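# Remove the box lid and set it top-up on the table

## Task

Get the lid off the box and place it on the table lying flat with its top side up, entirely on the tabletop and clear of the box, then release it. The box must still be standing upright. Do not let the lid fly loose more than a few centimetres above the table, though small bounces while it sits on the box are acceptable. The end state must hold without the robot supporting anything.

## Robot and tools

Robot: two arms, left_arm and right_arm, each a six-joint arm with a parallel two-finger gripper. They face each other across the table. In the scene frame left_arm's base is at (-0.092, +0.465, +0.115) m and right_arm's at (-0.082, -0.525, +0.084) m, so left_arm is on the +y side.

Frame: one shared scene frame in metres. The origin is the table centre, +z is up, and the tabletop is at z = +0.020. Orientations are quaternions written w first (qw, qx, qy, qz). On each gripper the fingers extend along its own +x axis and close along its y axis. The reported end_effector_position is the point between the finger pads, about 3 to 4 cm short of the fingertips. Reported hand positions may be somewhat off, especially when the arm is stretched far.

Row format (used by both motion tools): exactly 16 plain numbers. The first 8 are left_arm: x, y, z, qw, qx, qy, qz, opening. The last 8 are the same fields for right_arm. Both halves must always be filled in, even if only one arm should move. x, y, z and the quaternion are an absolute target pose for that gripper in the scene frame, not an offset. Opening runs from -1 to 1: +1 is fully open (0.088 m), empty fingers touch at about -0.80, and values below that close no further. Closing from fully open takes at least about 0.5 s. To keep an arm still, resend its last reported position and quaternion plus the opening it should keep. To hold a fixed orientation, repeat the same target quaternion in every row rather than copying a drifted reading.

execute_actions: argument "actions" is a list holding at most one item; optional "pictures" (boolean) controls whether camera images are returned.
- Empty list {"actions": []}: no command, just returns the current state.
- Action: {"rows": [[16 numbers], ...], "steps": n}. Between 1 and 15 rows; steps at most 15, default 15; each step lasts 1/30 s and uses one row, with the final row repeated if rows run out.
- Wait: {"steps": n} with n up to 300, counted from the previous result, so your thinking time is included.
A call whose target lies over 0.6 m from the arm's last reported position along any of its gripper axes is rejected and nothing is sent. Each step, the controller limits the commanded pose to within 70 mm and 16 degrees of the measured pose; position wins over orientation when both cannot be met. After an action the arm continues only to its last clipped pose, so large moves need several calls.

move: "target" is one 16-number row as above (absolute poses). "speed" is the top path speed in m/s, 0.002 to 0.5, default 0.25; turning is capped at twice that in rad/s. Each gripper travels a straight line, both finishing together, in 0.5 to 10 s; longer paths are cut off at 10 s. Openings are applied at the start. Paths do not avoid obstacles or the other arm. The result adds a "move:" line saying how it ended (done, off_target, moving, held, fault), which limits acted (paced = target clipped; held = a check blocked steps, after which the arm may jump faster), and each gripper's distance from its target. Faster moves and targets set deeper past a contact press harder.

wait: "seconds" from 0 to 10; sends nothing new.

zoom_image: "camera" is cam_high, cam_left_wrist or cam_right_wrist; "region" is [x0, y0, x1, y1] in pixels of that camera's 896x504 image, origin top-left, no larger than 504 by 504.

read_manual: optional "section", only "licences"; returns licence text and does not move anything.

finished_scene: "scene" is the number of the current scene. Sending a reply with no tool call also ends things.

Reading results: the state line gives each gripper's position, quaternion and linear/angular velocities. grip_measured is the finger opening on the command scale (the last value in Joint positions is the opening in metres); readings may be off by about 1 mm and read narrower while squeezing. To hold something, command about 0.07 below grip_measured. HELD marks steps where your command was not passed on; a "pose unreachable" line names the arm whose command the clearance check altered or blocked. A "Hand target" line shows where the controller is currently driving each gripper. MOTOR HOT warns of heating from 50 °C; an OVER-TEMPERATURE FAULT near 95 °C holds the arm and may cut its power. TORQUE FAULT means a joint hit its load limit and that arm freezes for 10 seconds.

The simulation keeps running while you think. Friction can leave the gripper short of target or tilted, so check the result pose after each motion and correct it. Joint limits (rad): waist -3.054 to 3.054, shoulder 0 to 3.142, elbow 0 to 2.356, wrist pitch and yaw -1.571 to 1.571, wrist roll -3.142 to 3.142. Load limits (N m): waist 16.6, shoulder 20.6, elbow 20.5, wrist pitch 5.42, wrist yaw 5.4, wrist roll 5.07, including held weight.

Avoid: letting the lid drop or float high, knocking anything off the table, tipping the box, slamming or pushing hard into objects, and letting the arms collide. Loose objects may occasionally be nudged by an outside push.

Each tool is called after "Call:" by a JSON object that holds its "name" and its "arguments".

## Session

Call:
{"name": "execute_actions", "arguments": {"actions": []}}

Scene clock: 0.00 s of 4100.00 s.
left_arm: end_effector_position=(-0.2901, +0.0601, +0.2774) grip_measured=+1.000 end_effector_quat_wxyz=(+0.069, +0.594, -0.551, -0.582) end_effector_velocity=(-0.003, +0.003, -0.001) end_effector_angular_velocity=(+0.007, -0.005, -0.018) | right_arm: end_effector_position=(+0.3064, -0.1806, +0.2661) grip_measured=+0.998 end_effector_quat_wxyz=(+0.842, -0.157, +0.311, +0.412) end_effector_velocity=(-0.002, -0.002, -0.003) end_effector_angular_velocity=(-0.007, +0.008, +0.008)
Joint positions: left_arm=[-0.796  1.636  1.117 -0.147 -0.089  1.909  0.088] | right_arm=[-1.407  1.904  1.553 -0.375 -0.176 -0.164  0.088]
Joint velocities: left_arm=[-0.007 -0.002 -0.002 -0.007  0.007  0.007  0.   ] | right_arm=[-0.002 -0.002 -0.007 -0.007 -0.007 -0.007 -0.   ]
Motor temperatures (°C, as the motors report them): left_arm=[25 27 29 27 26 24] | right_arm=[26 25 26 27 25 26]
Heat: left arm: hottest elbow 29 °C (+0.0 °C/min); right arm: hottest wrist pitch 27 °C (+0.0 °C/min).
Hand target (left_arm): -0.290, +0.060, +0.277; +0.069, +0.594, -0.551, -0.582
Hand target (right_arm): +0.306, -0.181, +0.266; +0.842, -0.157, +0.311, +0.412
camera_calibration (this result's frames):
cam_left_wrist: T_world_to_cam=[[0.566515, 0.406741, -0.716675, 0.342182], [0.823741, -0.255625, 0.50607, 0.141791], [0.0226392, -0.87705, -0.479865, 0.266028], [0, 0, 0, 1]] pos_world=[-0.316672, 0.130386, 0.301134]
cam_right_wrist: T_world_to_cam=[[0.80815, -0.588837, -0.0128478, -0.339161], [-0.504387, -0.680654, -0.531323, 0.20708], [0.304118, 0.435869, -0.847072, 0.290895], [0, 0, 0, 1]] pos_world=[0.290075, -0.185552, 0.352078]

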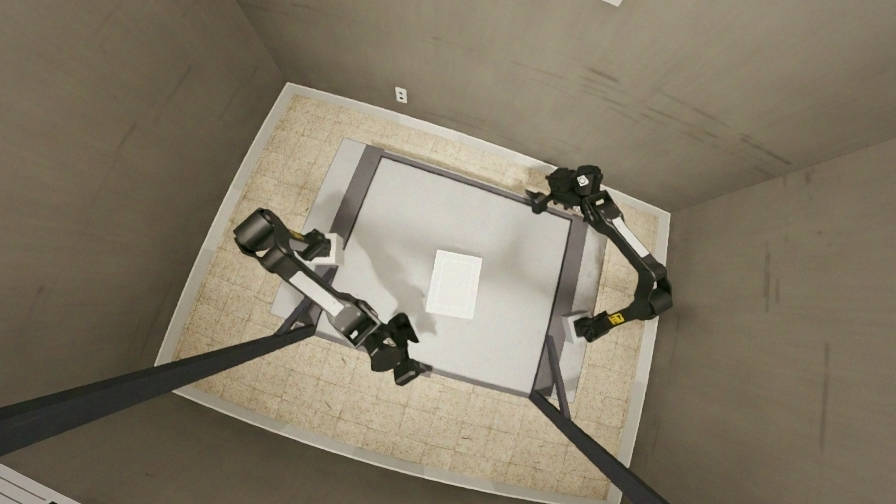

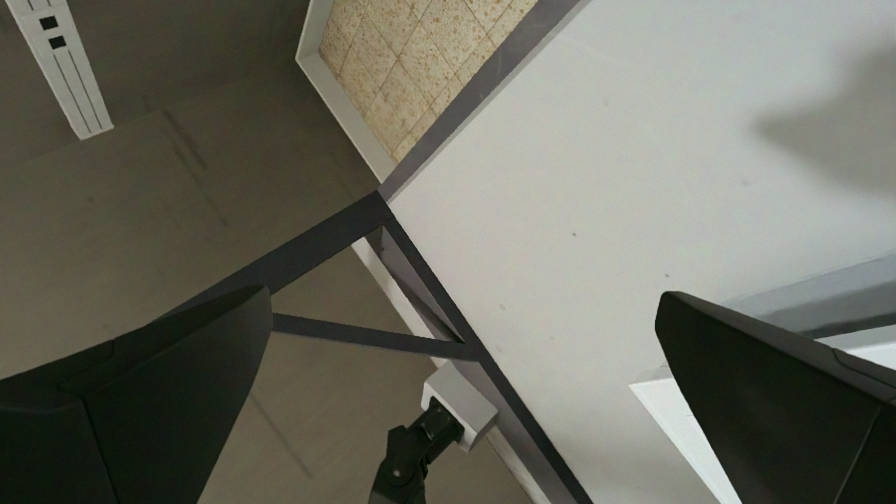

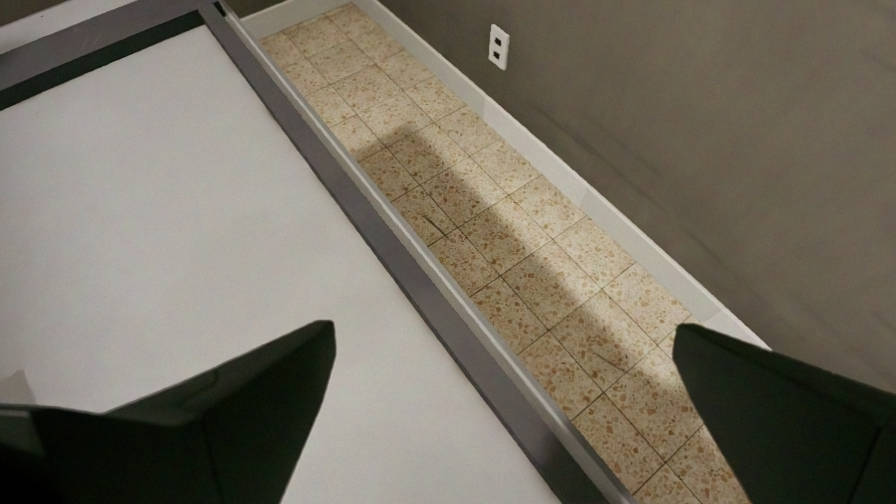

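Call:
{"name": "move", "arguments": {"target": [-0.097,0.15,0.24,0.734,0.168,0.197,-0.627,1,-0.047,-0.165,0.22,0.627,-0.197,0.168,0.734,1]}}

Call:
{"name": "move", "arguments": {"target": [-0.094,0.135,0.145,0.734,0.168,0.197,-0.627,1,-0.05,-0.15,0.14,0.627,-0.197,0.168,0.734,1], "speed": 0.1}}

Scene clock: 6.13 s of 4100.00 s.
left_arm: end_effector_position=(-0.0975, +0.1456, +0.2454) grip_measured=+1.000 end_effector_quat_wxyz=(+0.734, +0.166, +0.192, -0.630) end_effector_velocity=(+0.004, +0.001, +0.002) end_effector_angular_velocity=(-0.007, +0.008, +0.032) | right_arm: end_effector_position=(-0.0467, -0.1631, +0.2198) grip_measured=+0.998 end_effector_quat_wxyz=(+0.624, -0.202, +0.172, +0.735) end_effector_velocity=(-0.000, -0.001, -0.001) end_effector_angular_velocity=(+0.002, +0.010, -0.000)
Joint positions: left_arm=[-0.444  1.108  0.457  0.121 -0.247 -0.14   0.088] | right_arm=[-0.748  1.331  0.636  0.122 -0.341 -0.211  0.088]
Joint velocities: left_arm=[ 0.002 -0.007  0.002 -0.007 -0.022 -0.022  0.   ] | right_arm=[-0.002 -0.002 -0.007  0.007 -0.007  0.007 -0.   ]
Motor temperatures (°C, as the motors report them): left_arm=[25 28 30 28 26 24] | right_arm=[26 26 27 27 25 26]
Heat: left arm: hottest elbow 30 °C (+9.8 °C/min); right arm: hottest elbow 27 °C (+0.0 °C/min).
Hand target (left_arm): -0.096, +0.149, +0.241; +0.734, +0.168, +0.198, -0.627
Hand target (right_arm): -0.047, -0.164, +0.221; +0.626, -0.200, +0.170, +0.734
Off the commanded pose (left_arm): 0.007 m, 1 deg.
Off the commanded pose (right_arm): 0.002 m, 1 deg.
move: done
camera_calibration (this result's frames):
cam_left_wrist: T_world_to_cam=[[-0.989447, -0.143321, 0.0212931, -0.0772941], [-0.123937, 0.761023, -0.636776, 0.0611505], [0.0750587, -0.632695, -0.770755, 0.36225], [0, 0, 0, 1]] pos_world=[-0.0960897, 0.171579, 0.319791]
cam_right_wrist: T_world_to_cam=[[0.981396, 0.191328, -0.0159539, 0.0919075], [0.1313, -0.729465, -0.671298, 0.068762], [-0.140076, 0.656714, -0.741016, 0.343367], [0, 0, 0, 1]] pos_world=[-0.0511286, -0.192919, 0.302067]

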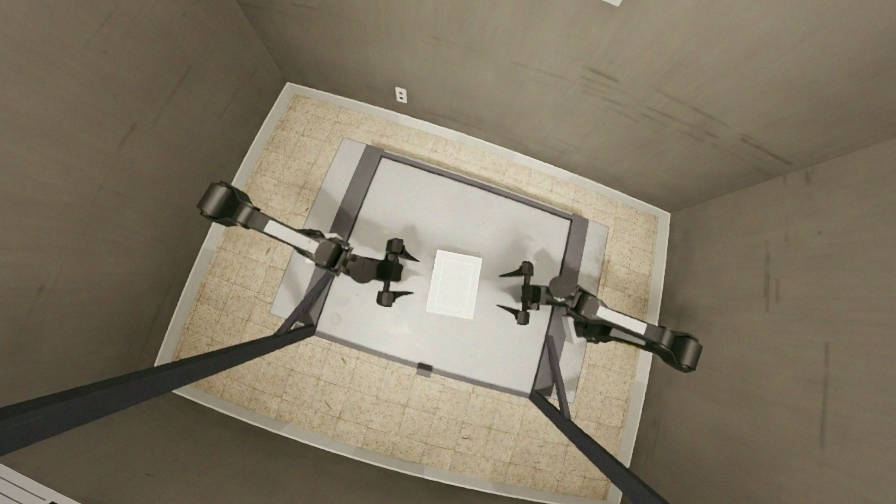

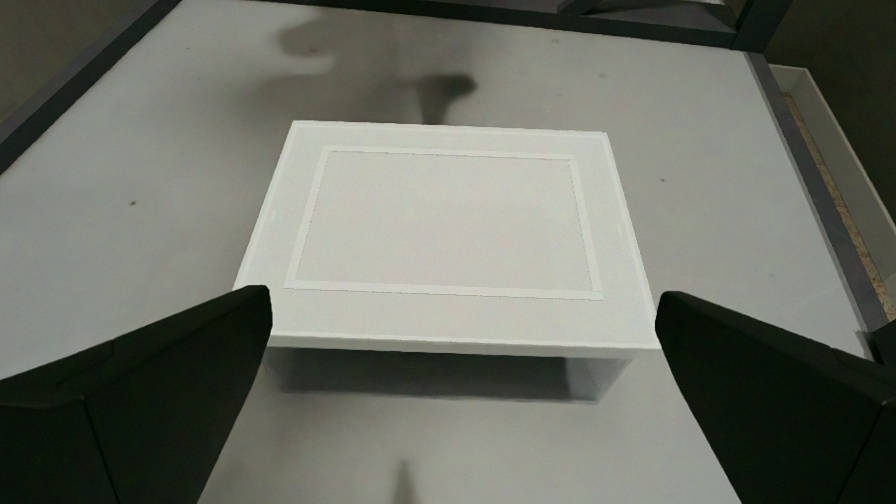

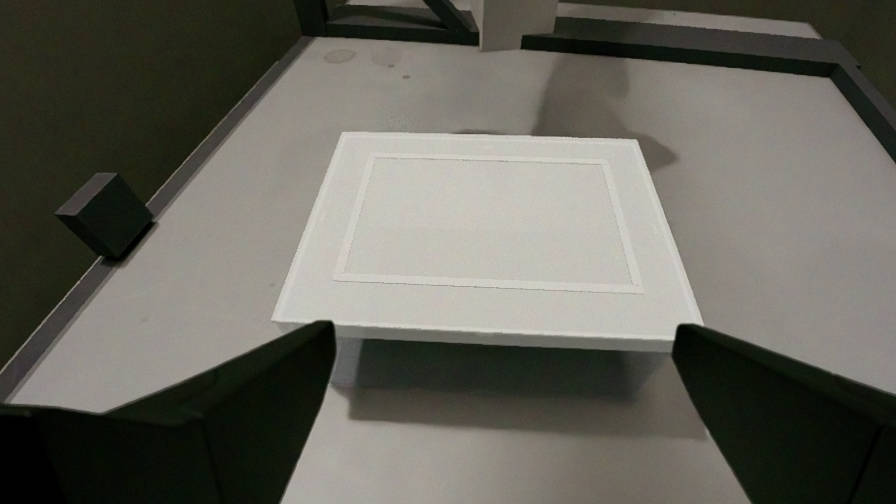

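Scene clock: 7.63 s of 4100.00 s.
left_arm: end_effector_position=(-0.0953, +0.1326, +0.1516) grip_measured=+1.000 end_effector_quat_wxyz=(+0.735, +0.161, +0.193, -0.629) end_effector_velocity=(+0.002, +0.000, -0.005) end_effector_angular_velocity=(+0.008, -0.011, +0.005) | right_arm: end_effector_position=(-0.0494, -0.1496, +0.1443) grip_measured=+0.998 end_effector_quat_wxyz=(+0.627, -0.196, +0.163, +0.736) end_effector_velocity=(+0.000, +0.001, +0.001) end_effector_angular_velocity=(+0.016, -0.018, +0.015)
Joint positions: left_arm=[-0.425  1.602  0.275  0.803 -0.231 -0.14   0.088] | right_arm=[-0.725  1.635  0.496  0.592 -0.322 -0.196  0.088]
Joint velocities: left_arm=[ 0.002  0.027 -0.002  0.022 -0.007  0.007  0.   ] | right_arm=[-0.002  0.007 -0.002  0.022 -0.007 -0.022 -0.   ]
Motor temperatures (°C, as the motors report them): left_arm=[25 28 30 28 26 24] | right_arm=[26 26 27 27 25 26]
Heat: left arm: hottest elbow 30 °C (+7.9 °C/min); right arm: hottest elbow 27 °C (+0.0 °C/min).
Hand target (left_arm): -0.094, +0.136, +0.146; +0.734, +0.168, +0.197, -0.628
Hand target (right_arm): -0.050, -0.151, +0.141; +0.627, -0.197, +0.168, +0.734
Off the commanded pose (left_arm): 0.007 m, 1 deg.
Off the commanded pose (right_arm): 0.004 m, 1 deg.
move: done
camera_calibration (this result's frames):
cam_left_wrist: T_world_to_cam=[[-0.98848, -0.148225, 0.0306111, -0.0757301], [-0.133251, 0.756364, -0.640435, 0.0119813], [0.0717752, -0.637136, -0.767402, 0.281338], [0, 0, 0, 1]] pos_world=[-0.0934543, 0.158963, 0.225891]
cam_right_wrist: T_world_to_cam=[[0.981609, 0.190672, -0.00936257, 0.0897721], [0.132418, -0.715396, -0.686057, 0.0325862], [-0.13751, 0.6722, -0.727487, 0.278687], [0, 0, 0, 1]] pos_world=[-0.0541139, -0.181138, 0.225937]

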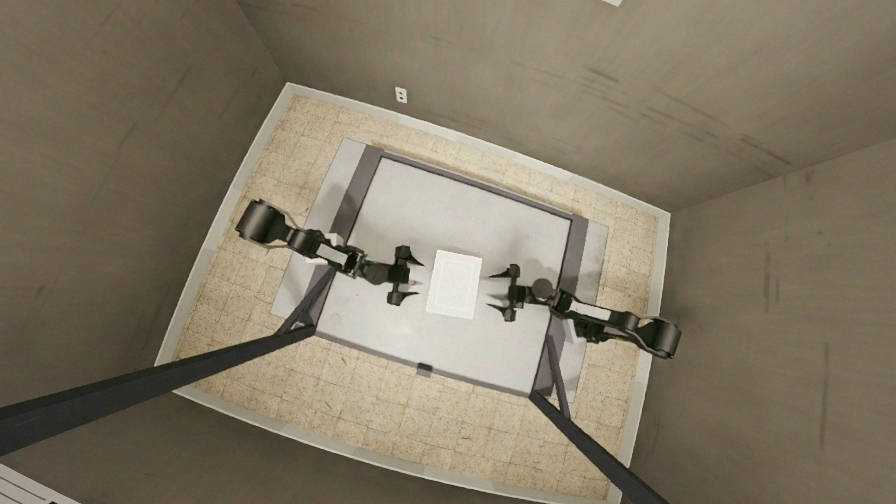

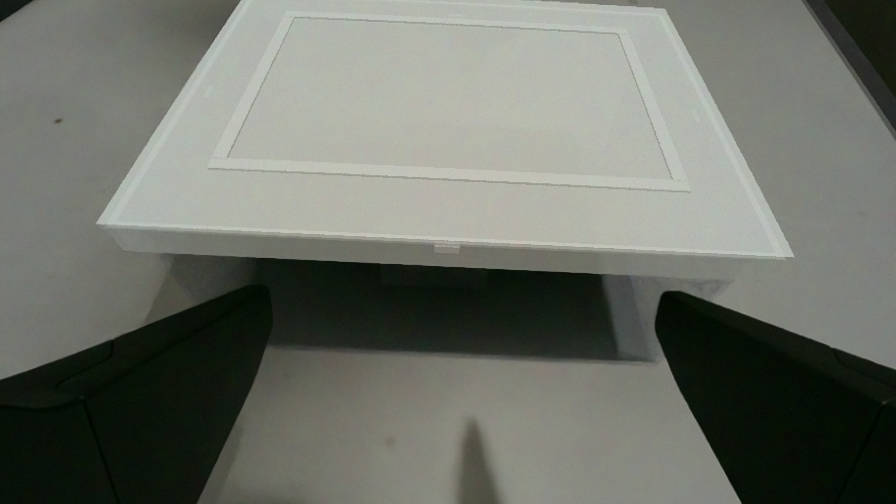

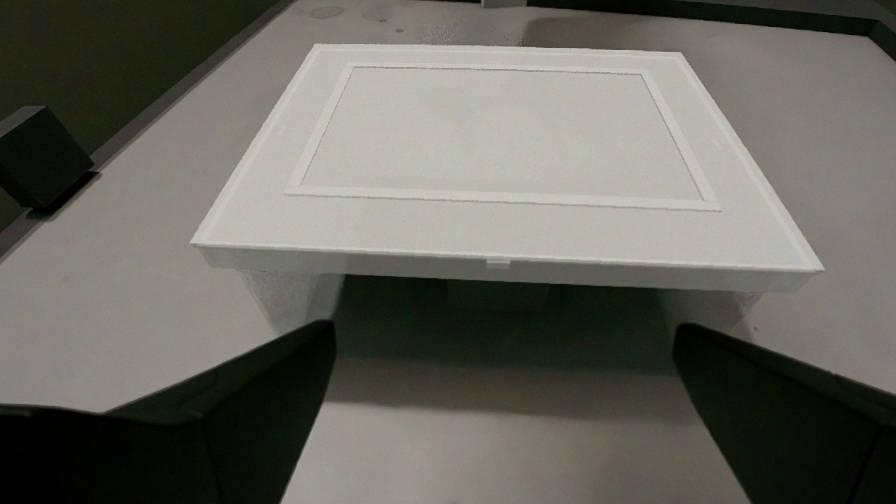

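Call:
{"name": "move", "arguments": {"target": [-0.088,0.112,0.11,0.746,0.165,0.2,-0.614,1,-0.054,-0.138,0.11,0.614,-0.2,0.165,0.746,1], "speed": 0.05}}

Call:
{"name": "move", "arguments": {"target": [-0.081,0.078,0.11,0.746,0.165,0.2,-0.614,1,-0.061,-0.103,0.11,0.614,-0.2,0.165,0.746,1], "speed": 0.02}}

Call:
{"name": "move", "arguments": {"target": [-0.081,0.076,0.14,0.746,0.165,0.2,-0.614,1,-0.061,-0.101,0.14,0.614,-0.2,0.165,0.746,1], "speed": 0.015}}

Scene clock: 10.67 s of 4100.00 s.
left_arm: end_effector_position=(-0.0896, +0.1146, +0.1112) grip_measured=+1.000 end_effector_quat_wxyz=(+0.743, +0.168, +0.199, -0.616) end_effector_velocity=(+0.000, -0.001, -0.002) end_effector_angular_velocity=(-0.001, +0.015, +0.015) | right_arm: end_effector_position=(-0.0526, -0.1411, +0.1095) grip_measured=+0.998 end_effector_quat_wxyz=(+0.617, -0.201, +0.169, +0.742) end_effector_velocity=(+0.000, +0.002, +0.001) end_effector_angular_velocity=(+0.011, +0.004, +0.015)
Joint positions: left_arm=[-0.409  1.909  0.332  1.034 -0.244 -0.14   0.088] | right_arm=[-0.717  1.817  0.503  0.748 -0.335 -0.201  0.088]
Joint velocities: left_arm=[-0.002  0.017  0.007  0.007 -0.007 -0.022  0.   ] | right_arm=[-0.007  0.007  0.007  0.007 -0.022 -0.007 -0.   ]
Motor temperatures (°C, as the motors report them): left_arm=[25 28 30 28 26 24] | right_arm=[26 26 27 28 25 26]
Heat: left arm: hottest elbow 30 °C (+5.6 °C/min); right arm: hottest wrist pitch 28 °C (+5.6 °C/min).
Hand target (left_arm): -0.088, +0.112, +0.110; +0.746, +0.165, +0.200, -0.614
Hand target (right_arm): -0.054, -0.138, +0.110; +0.614, -0.200, +0.165, +0.746
Off the commanded pose (left_arm): 0.003 m, 1 deg.
Off the commanded pose (right_arm): 0.003 m, 1 deg.
move: done
camera_calibration (this result's frames):
cam_left_wrist: T_world_to_cam=[[-0.984119, -0.176465, 0.0192451, -0.0665559], [-0.149372, 0.764661, -0.626882, -0.0035029], [0.0959067, -0.619801, -0.778876, 0.239874], [0, 0, 0, 1]] pos_world=[-0.0890276, 0.139608, 0.185917]
cam_right_wrist: T_world_to_cam=[[0.977195, 0.211507, -0.0188355, 0.094664], [0.143559, -0.723403, -0.675336, 0.0135513], [-0.156464, 0.657231, -0.73727, 0.245172], [0, 0, 0, 1]] pos_world=[-0.05609, -0.171354, 0.191693]

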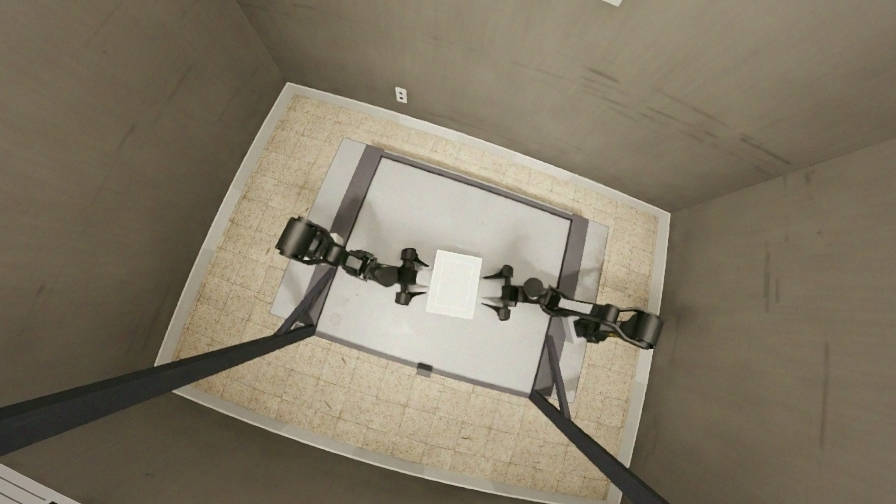

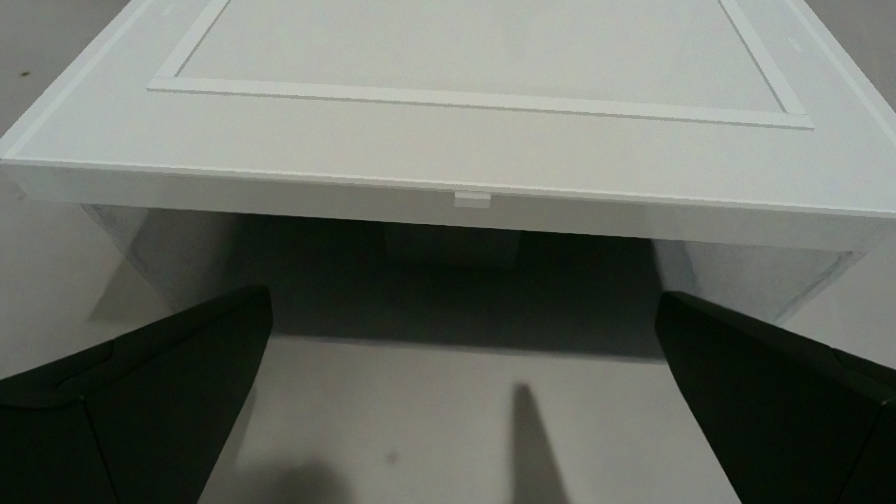

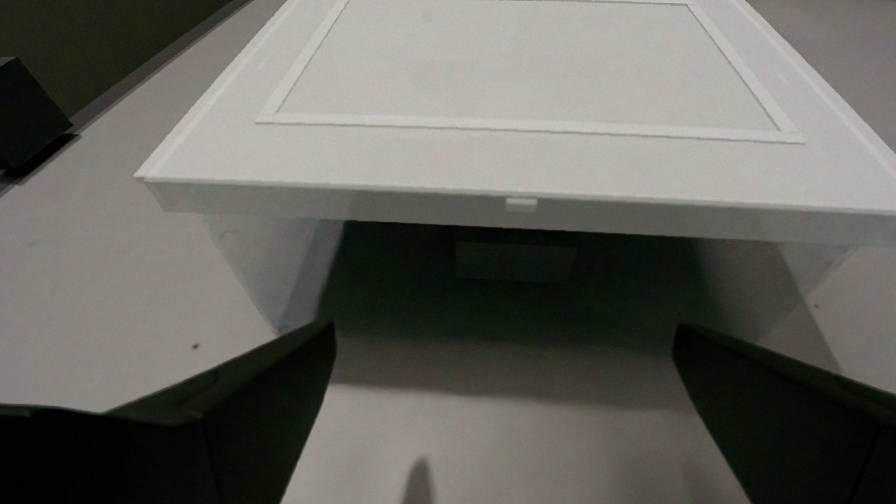

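Scene clock: 12.83 s of 4100.00 s.
left_arm: end_effector_position=(-0.0881, +0.0887, +0.1102) grip_measured=+1.000 end_effector_quat_wxyz=(+0.739, +0.167, +0.203, -0.620) end_effector_velocity=(+0.000, +0.003, -0.004) end_effector_angular_velocity=(+0.018, +0.013, +0.015) | right_arm: end_effector_position=(-0.0558, -0.1134, +0.1094) grip_measured=+0.998 end_effector_quat_wxyz=(+0.618, -0.203, +0.168, +0.741) end_effector_velocity=(-0.000, -0.002, -0.002) end_effector_angular_velocity=(-0.015, +0.001, +0.007)
Joint positions: left_arm=[-0.385  1.953  0.437  0.972 -0.211 -0.132  0.088] | right_arm=[-0.684  1.887  0.613  0.712 -0.303 -0.187  0.088]
Joint velocities: left_arm=[-0.002 -0.002 -0.002 -0.022 -0.007 -0.022  0.   ] | right_arm=[-0.002 -0.002  0.002 -0.022 -0.007 -0.007 -0.   ]
Motor temperatures (°C, as the motors report them): left_arm=[25 28 30 29 26 24] | right_arm=[26 26 27 28 25 26]
Heat: left arm: hottest elbow 30 °C (+4.7 °C/min); right arm: hottest wrist pitch 28 °C (+4.7 °C/min).
Hand target (left_arm): -0.081, +0.079, +0.110; +0.746, +0.165, +0.200, -0.614
Hand target (right_arm): -0.061, -0.104, +0.110; +0.614, -0.200, +0.165, +0.746
Off the commanded pose (left_arm): 0.013 m, 1 deg.
Off the commanded pose (right_arm): 0.012 m, 1 deg.
move: off_target (left_arm, right_arm)
camera_calibration (this result's frames):
cam_left_wrist: T_world_to_cam=[[-0.985435, -0.167587, 0.0288481, -0.0716245], [-0.1489, 0.768416, -0.622387, 0.0151957], [0.0821365, -0.617617, -0.782178, 0.221878], [0, 0, 0, 1]] pos_world=[-0.0865429, 0.113355, 0.185072]
cam_right_wrist: T_world_to_cam=[[0.977529, 0.210337, -0.0139697, 0.0912981], [0.146246, -0.724412, -0.673676, 0.0337972], [-0.151819, 0.656495, -0.738895, 0.226736], [0, 0, 0, 1]] pos_world=[-0.0597664, -0.143571, 0.191578]

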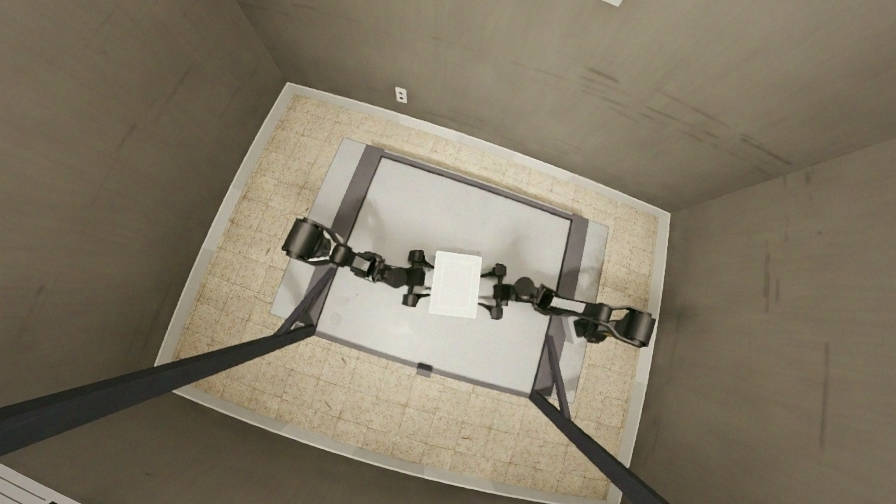

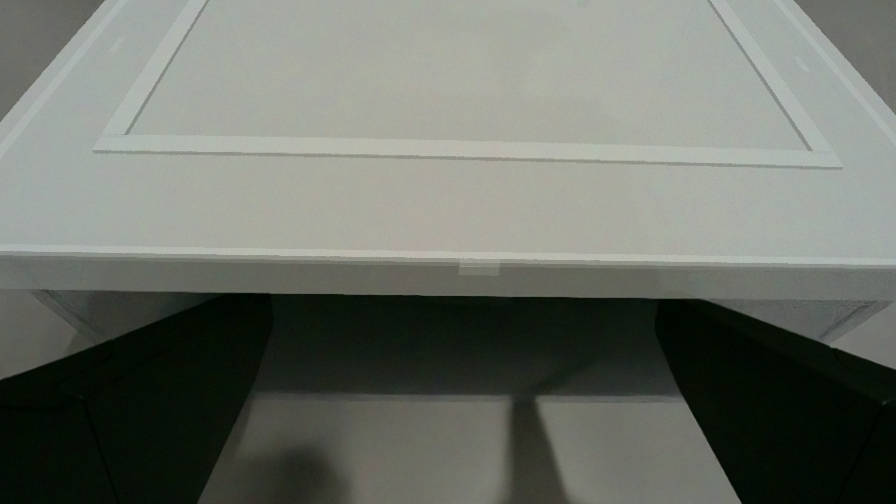

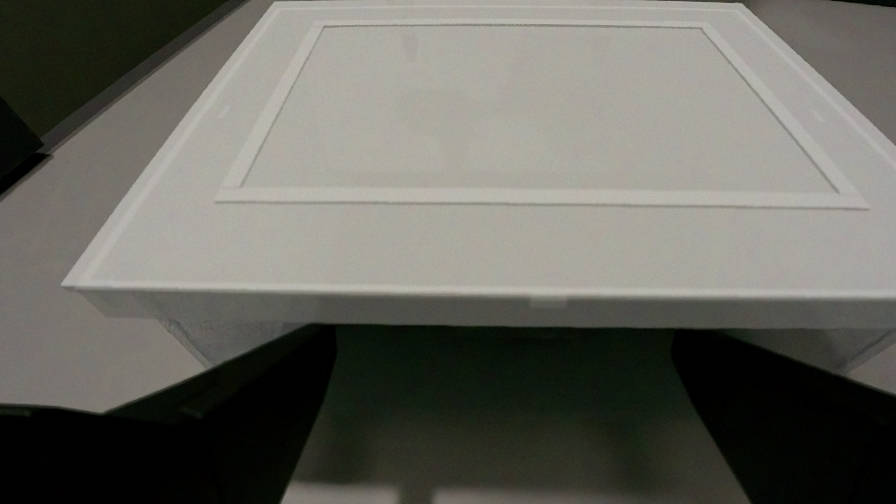

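Scene clock: 15.30 s of 4100.00 s.
left_arm: end_effector_position=(-0.0858, +0.0900, +0.1199) grip_measured=+1.000 end_effector_quat_wxyz=(+0.735, +0.190, +0.220, -0.613) end_effector_velocity=(+0.000, +0.004, -0.003) end_effector_angular_velocity=(+0.025, +0.000, +0.008) | right_arm: end_effector_position=(-0.0571, -0.1124, +0.1179) grip_measured=+0.998 end_effector_quat_wxyz=(+0.612, -0.216, +0.192, +0.736) end_effector_velocity=(-0.001, -0.004, -0.004) end_effector_angular_velocity=(-0.029, +0.003, +0.008)
Joint positions: left_arm=[-0.377  1.852  0.466  0.781 -0.204 -0.129  0.088] | right_arm=[-0.678  1.831  0.658  0.557 -0.295 -0.182  0.088]
Joint velocities: left_arm=[-0.002 -0.012 -0.002 -0.037 -0.007 -0.007  0.   ] | right_arm=[-0.002 -0.002  0.002 -0.037 -0.007 -0.007 -0.   ]
Motor temperatures (°C, as the motors report them): left_arm=[25 29 30 29 26 25] | right_arm=[26 27 28 28 25 26]
Heat: left arm: hottest elbow 30 °C (+3.9 °C/min); right arm: hottest elbow 28 °C (+3.9 °C/min).
Hand target (left_arm): -0.081, +0.076, +0.140; +0.746, +0.165, +0.200, -0.614
Hand target (right_arm): -0.061, -0.101, +0.140; +0.614, -0.200, +0.165, +0.746
Off the commanded pose (left_arm): 0.025 m, 4 deg.
Off the commanded pose (right_arm): 0.025 m, 4 deg.
move: off_target (left_arm, right_arm)
camera_calibration (this result's frames):
cam_left_wrist: T_world_to_cam=[[-0.985279, -0.170222, 0.0157741, -0.0676154], [-0.148122, 0.803992, -0.575896, 0.01182], [0.085348, -0.569755, -0.817371, 0.230207], [0, 0, 0, 1]] pos_world=[-0.084517, 0.110149, 0.196038]
cam_right_wrist: T_world_to_cam=[[0.977937, 0.206156, -0.0337463, 0.0943791], [0.138546, -0.760969, -0.633823, 0.0311683], [-0.156346, 0.615163, -0.772742, 0.23127], [0, 0, 0, 1]] pos_world=[-0.0604568, -0.138007, 0.201652]

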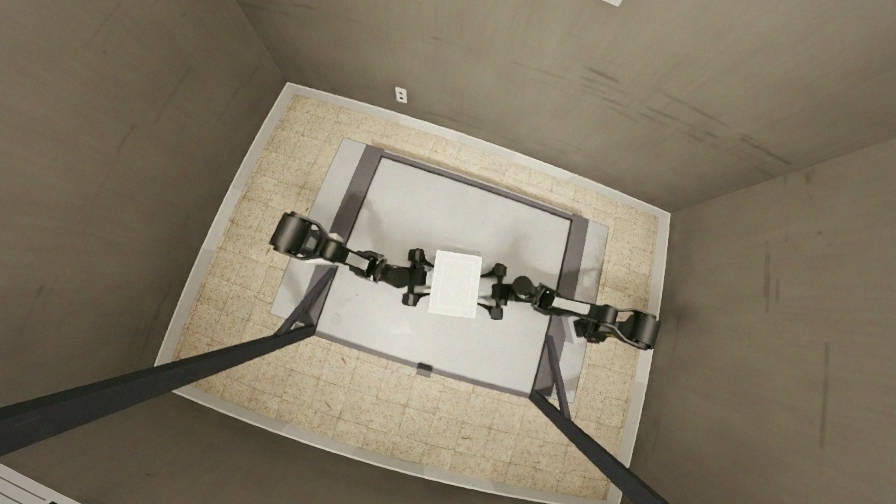

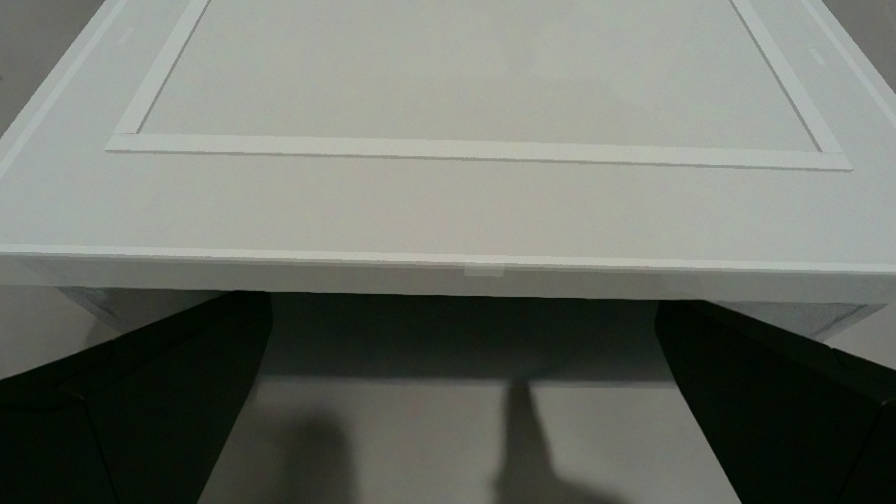

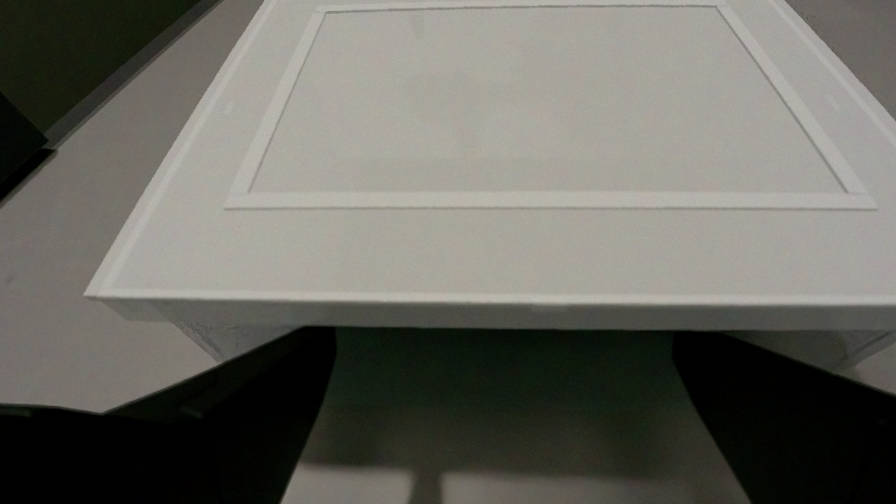

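Well under the skirt.

Call:
{"name": "move", "arguments": {"target": [-0.081,0.077,0.165,0.746,0.165,0.2,-0.614,1,-0.061,-0.102,0.165,0.614,-0.2,0.165,0.746,1], "speed": 0.012}}

Scene clock: 22.10 s of 4100.00 s.
left_arm: end_effector_position=(-0.0859, +0.0934, +0.1435) grip_measured=+1.000 end_effector_quat_wxyz=(+0.733, +0.193, +0.221, -0.614) end_effector_velocity=(+0.000, -0.000, +0.002) end_effector_angular_velocity=(-0.004, +0.002, +0.008) | right_arm: end_effector_position=(-0.0585, -0.1157, +0.1413) grip_measured=+0.998 end_effector_quat_wxyz=(+0.610, -0.218, +0.195, +0.736) end_effector_velocity=(+0.001, -0.003, -0.002) end_effector_angular_velocity=(-0.015, +0.001, +0.003)
Joint positions: left_arm=[-0.376  1.718  0.474  0.636 -0.2   -0.124  0.088] | right_arm=[-0.676  1.732  0.679  0.43  -0.296 -0.182  0.088]
Joint velocities: left_arm=[-0.002 -0.007  0.002 -0.007 -0.007 -0.007  0.   ] | right_arm=[-0.007 -0.007 -0.002 -0.022 -0.007 -0.007 -0.   ]
Motor temperatures (°C, as the motors report them): left_arm=[25 30 31 30 26 24] | right_arm=[26 28 29 29 25 26]
Heat: left arm: hottest elbow 31 °C (+5.4 °C/min); right arm: hottest elbow 29 °C (+5.4 °C/min).
Hand target (left_arm): -0.081, +0.078, +0.165; +0.746, +0.165, +0.200, -0.614
Hand target (right_arm): -0.061, -0.103, +0.165; +0.613, -0.200, +0.165, +0.746
Off the commanded pose (left_arm): 0.027 m, 4 deg.
Off the commanded pose (right_arm): 0.027 m, 4 deg.
move: off_target (left_arm, right_arm)
camera_calibration (this result's frames):
cam_left_wrist: T_world_to_cam=[[-0.986221, -0.16492, 0.0130232, -0.0677087], [-0.142621, 0.807701, -0.572082, 0.0222592], [0.0838287, -0.566057, -0.820093, 0.251387], [0, 0, 0, 1]] pos_world=[-0.0846745, 0.113154, 0.219776]
cam_right_wrist: T_world_to_cam=[[0.977386, 0.208154, -0.0372658, 0.0979524], [0.139046, -0.765388, -0.628368, 0.0424786], [-0.15932, 0.608977, -0.777023, 0.250854], [0, 0, 0, 1]] pos_world=[-0.0616777, -0.140641, 0.225262]

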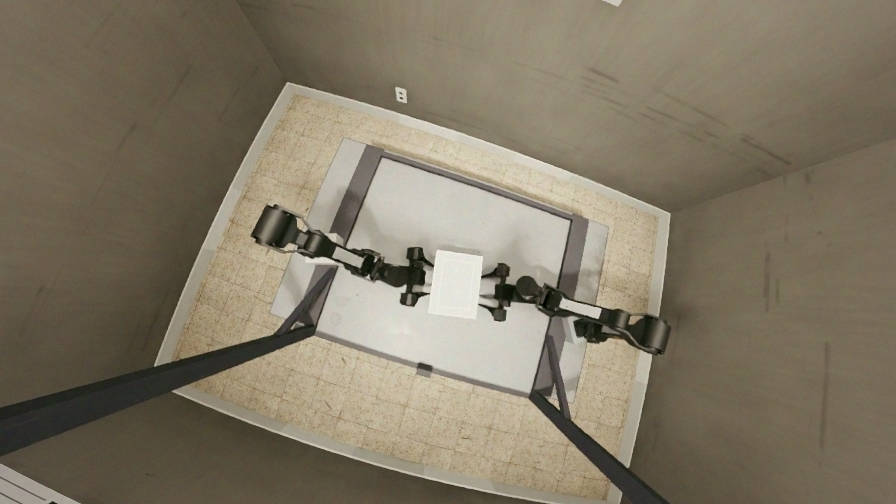

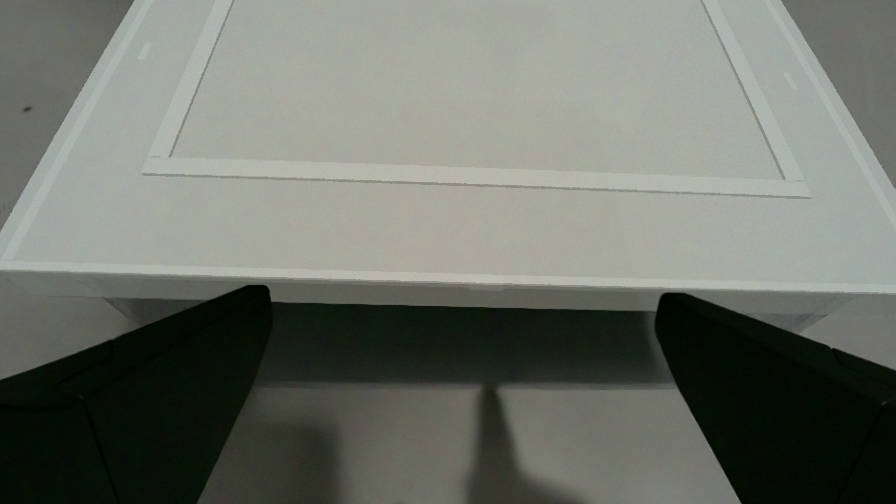

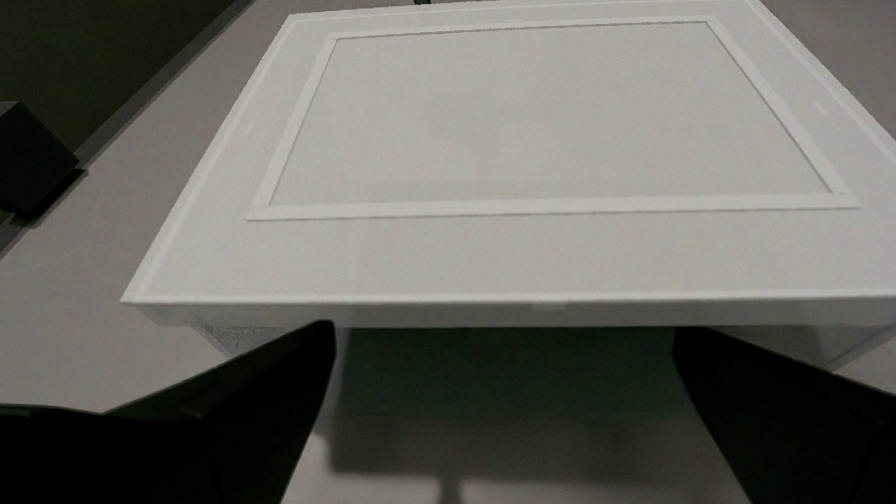

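Call:
{"name": "execute_actions", "arguments": {"actions": [{"rows":[[-0.081,0.077,0.168,0.746,0.165,0.2,-0.614,1,-0.061,-0.102,0.168,0.614,-0.2,0.165,0.746,1],[-0.081,0.077,0.171,0.746,0.165,0.2,-0.614,1,-0.061,-0.102,0.171,0.614,-0.2,0.165,0.746,1],[-0.081,0.077,0.174,0.746,0.165,0.2,-0.614,1,-0.061,-0.102,0.174,0.614,-0.2,0.165,0.746,1],[-0.081,0.077,0.177,0.746,0.165,0.2,-0.614,1,-0.061,-0.102,0.177,0.614,-0.2,0.165,0.746,1],[-0.081,0.077,0.18,0.746,0.165,0.2,-0.614,1,-0.061,-0.102,0.18,0.614,-0.2,0.165,0.746,1],[-0.081,0.077,0.183,0.746,0.165,0.2,-0.614,1,-0.061,-0.102,0.183,0.614,-0.2,0.165,0.746,1],[-0.081,0.077,0.186,0.746,0.165,0.2,-0.614,1,-0.061,-0.102,0.186,0.614,-0.2,0.165,0.746,1]]}]}}

Scene clock: 23.60 s of 4100.00 s.
left_arm: end_effector_position=(-0.0858, +0.0936, +0.1617) grip_measured=+1.000 end_effector_quat_wxyz=(+0.732, +0.194, +0.221, -0.614) end_effector_velocity=(-0.002, +0.002, +0.005) end_effector_angular_velocity=(+0.018, -0.003, -0.013) | right_arm: end_effector_position=(-0.0585, -0.1154, +0.1609) grip_measured=+0.998 end_effector_quat_wxyz=(+0.610, -0.218, +0.195, +0.736) end_effector_velocity=(+0.003, -0.003, +0.002) end_effector_angular_velocity=(-0.029, +0.003, -0.002)
Joint positions: left_arm=[-0.376  1.632  0.5    0.521 -0.2   -0.123  0.088] | right_arm=[-0.676  1.67   0.712  0.334 -0.296 -0.182  0.088]
Joint velocities: left_arm=[-0.002 -0.037  0.012 -0.066  0.007  0.007  0.   ] | right_arm=[-0.012 -0.017  0.017 -0.066 -0.007 -0.007 -0.   ]
Motor temperatures (°C, as the motors report them): left_arm=[25 30 31 30 27 24] | right_arm=[26 29 29 29 25 26]
Heat: left arm: hottest elbow 31 °C (+5.1 °C/min); right arm: hottest shoulder 29 °C (+5.1 °C/min).
Hand target (left_arm): -0.081, +0.078, +0.186; +0.746, +0.165, +0.200, -0.614
Hand target (right_arm): -0.061, -0.103, +0.186; +0.614, -0.200, +0.165, +0.746
Off the commanded pose (left_arm): 0.030 m, 4 deg.
Off the commanded pose (right_arm): 0.029 m, 4 deg.
Steps of this call (steps 1 to 30: nothing new was sent; steps 31 to 45: all 15 steps of this action). Readings (end_effector_position):
31: left_arm (-0.0859, +0.0934, +0.1440) | right_arm (-0.0585, -0.1157, +0.1417)
32: left_arm (-0.0859, +0.0934, +0.1447) | right_arm (-0.0585, -0.1157, +0.1424)
34: left_arm (-0.0859, +0.0932, +0.1480) | right_arm (-0.0585, -0.1157, +0.1452)
38: left_arm (-0.0859, +0.0931, +0.1569) | right_arm (-0.0586, -0.1159, +0.1542)
45: the state above
camera_calibration (this result's frames):
cam_left_wrist: T_world_to_cam=[[-0.986253, -0.164849, 0.0114016, -0.0675761], [-0.141926, 0.80973, -0.569381, 0.031907], [0.0846295, -0.563172, -0.821995, 0.266582], [0, 0, 0, 1]] pos_world=[-0.0846794, 0.113156, 0.238067]
cam_right_wrist: T_world_to_cam=[[0.977311, 0.208444, -0.0376126, 0.0987211], [0.139106, -0.765559, -0.628148, 0.0549352], [-0.159728, 0.608663, -0.777184, 0.265864], [0, 0, 0, 1]] pos_world=[-0.061657, -0.140344, 0.244846]

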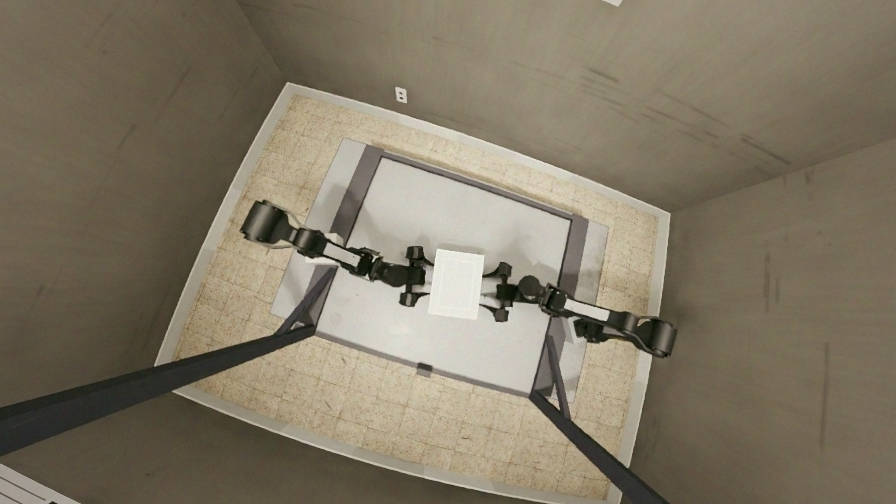

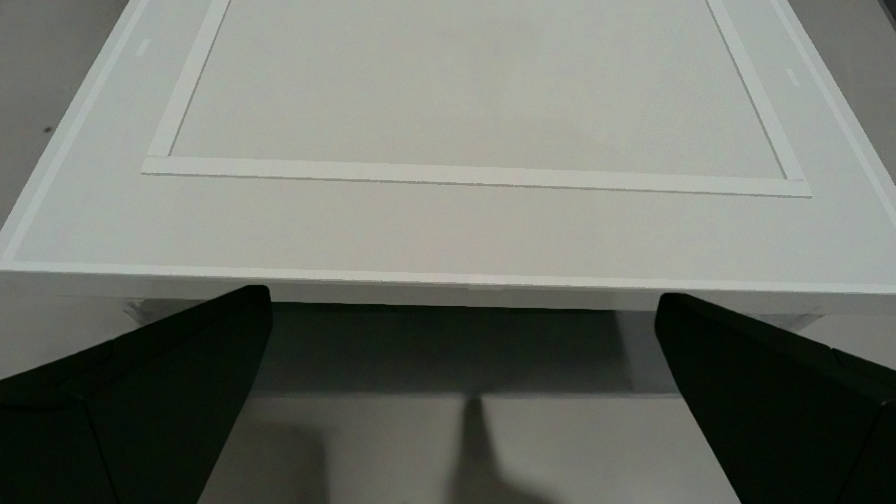

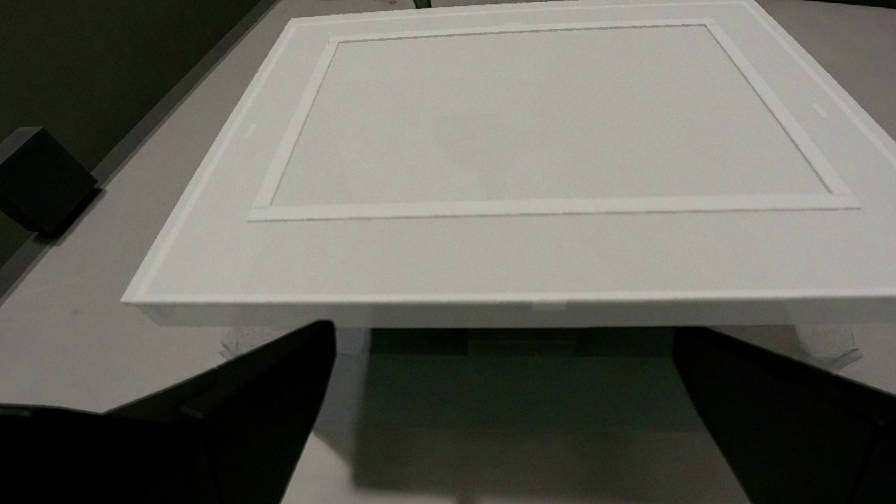

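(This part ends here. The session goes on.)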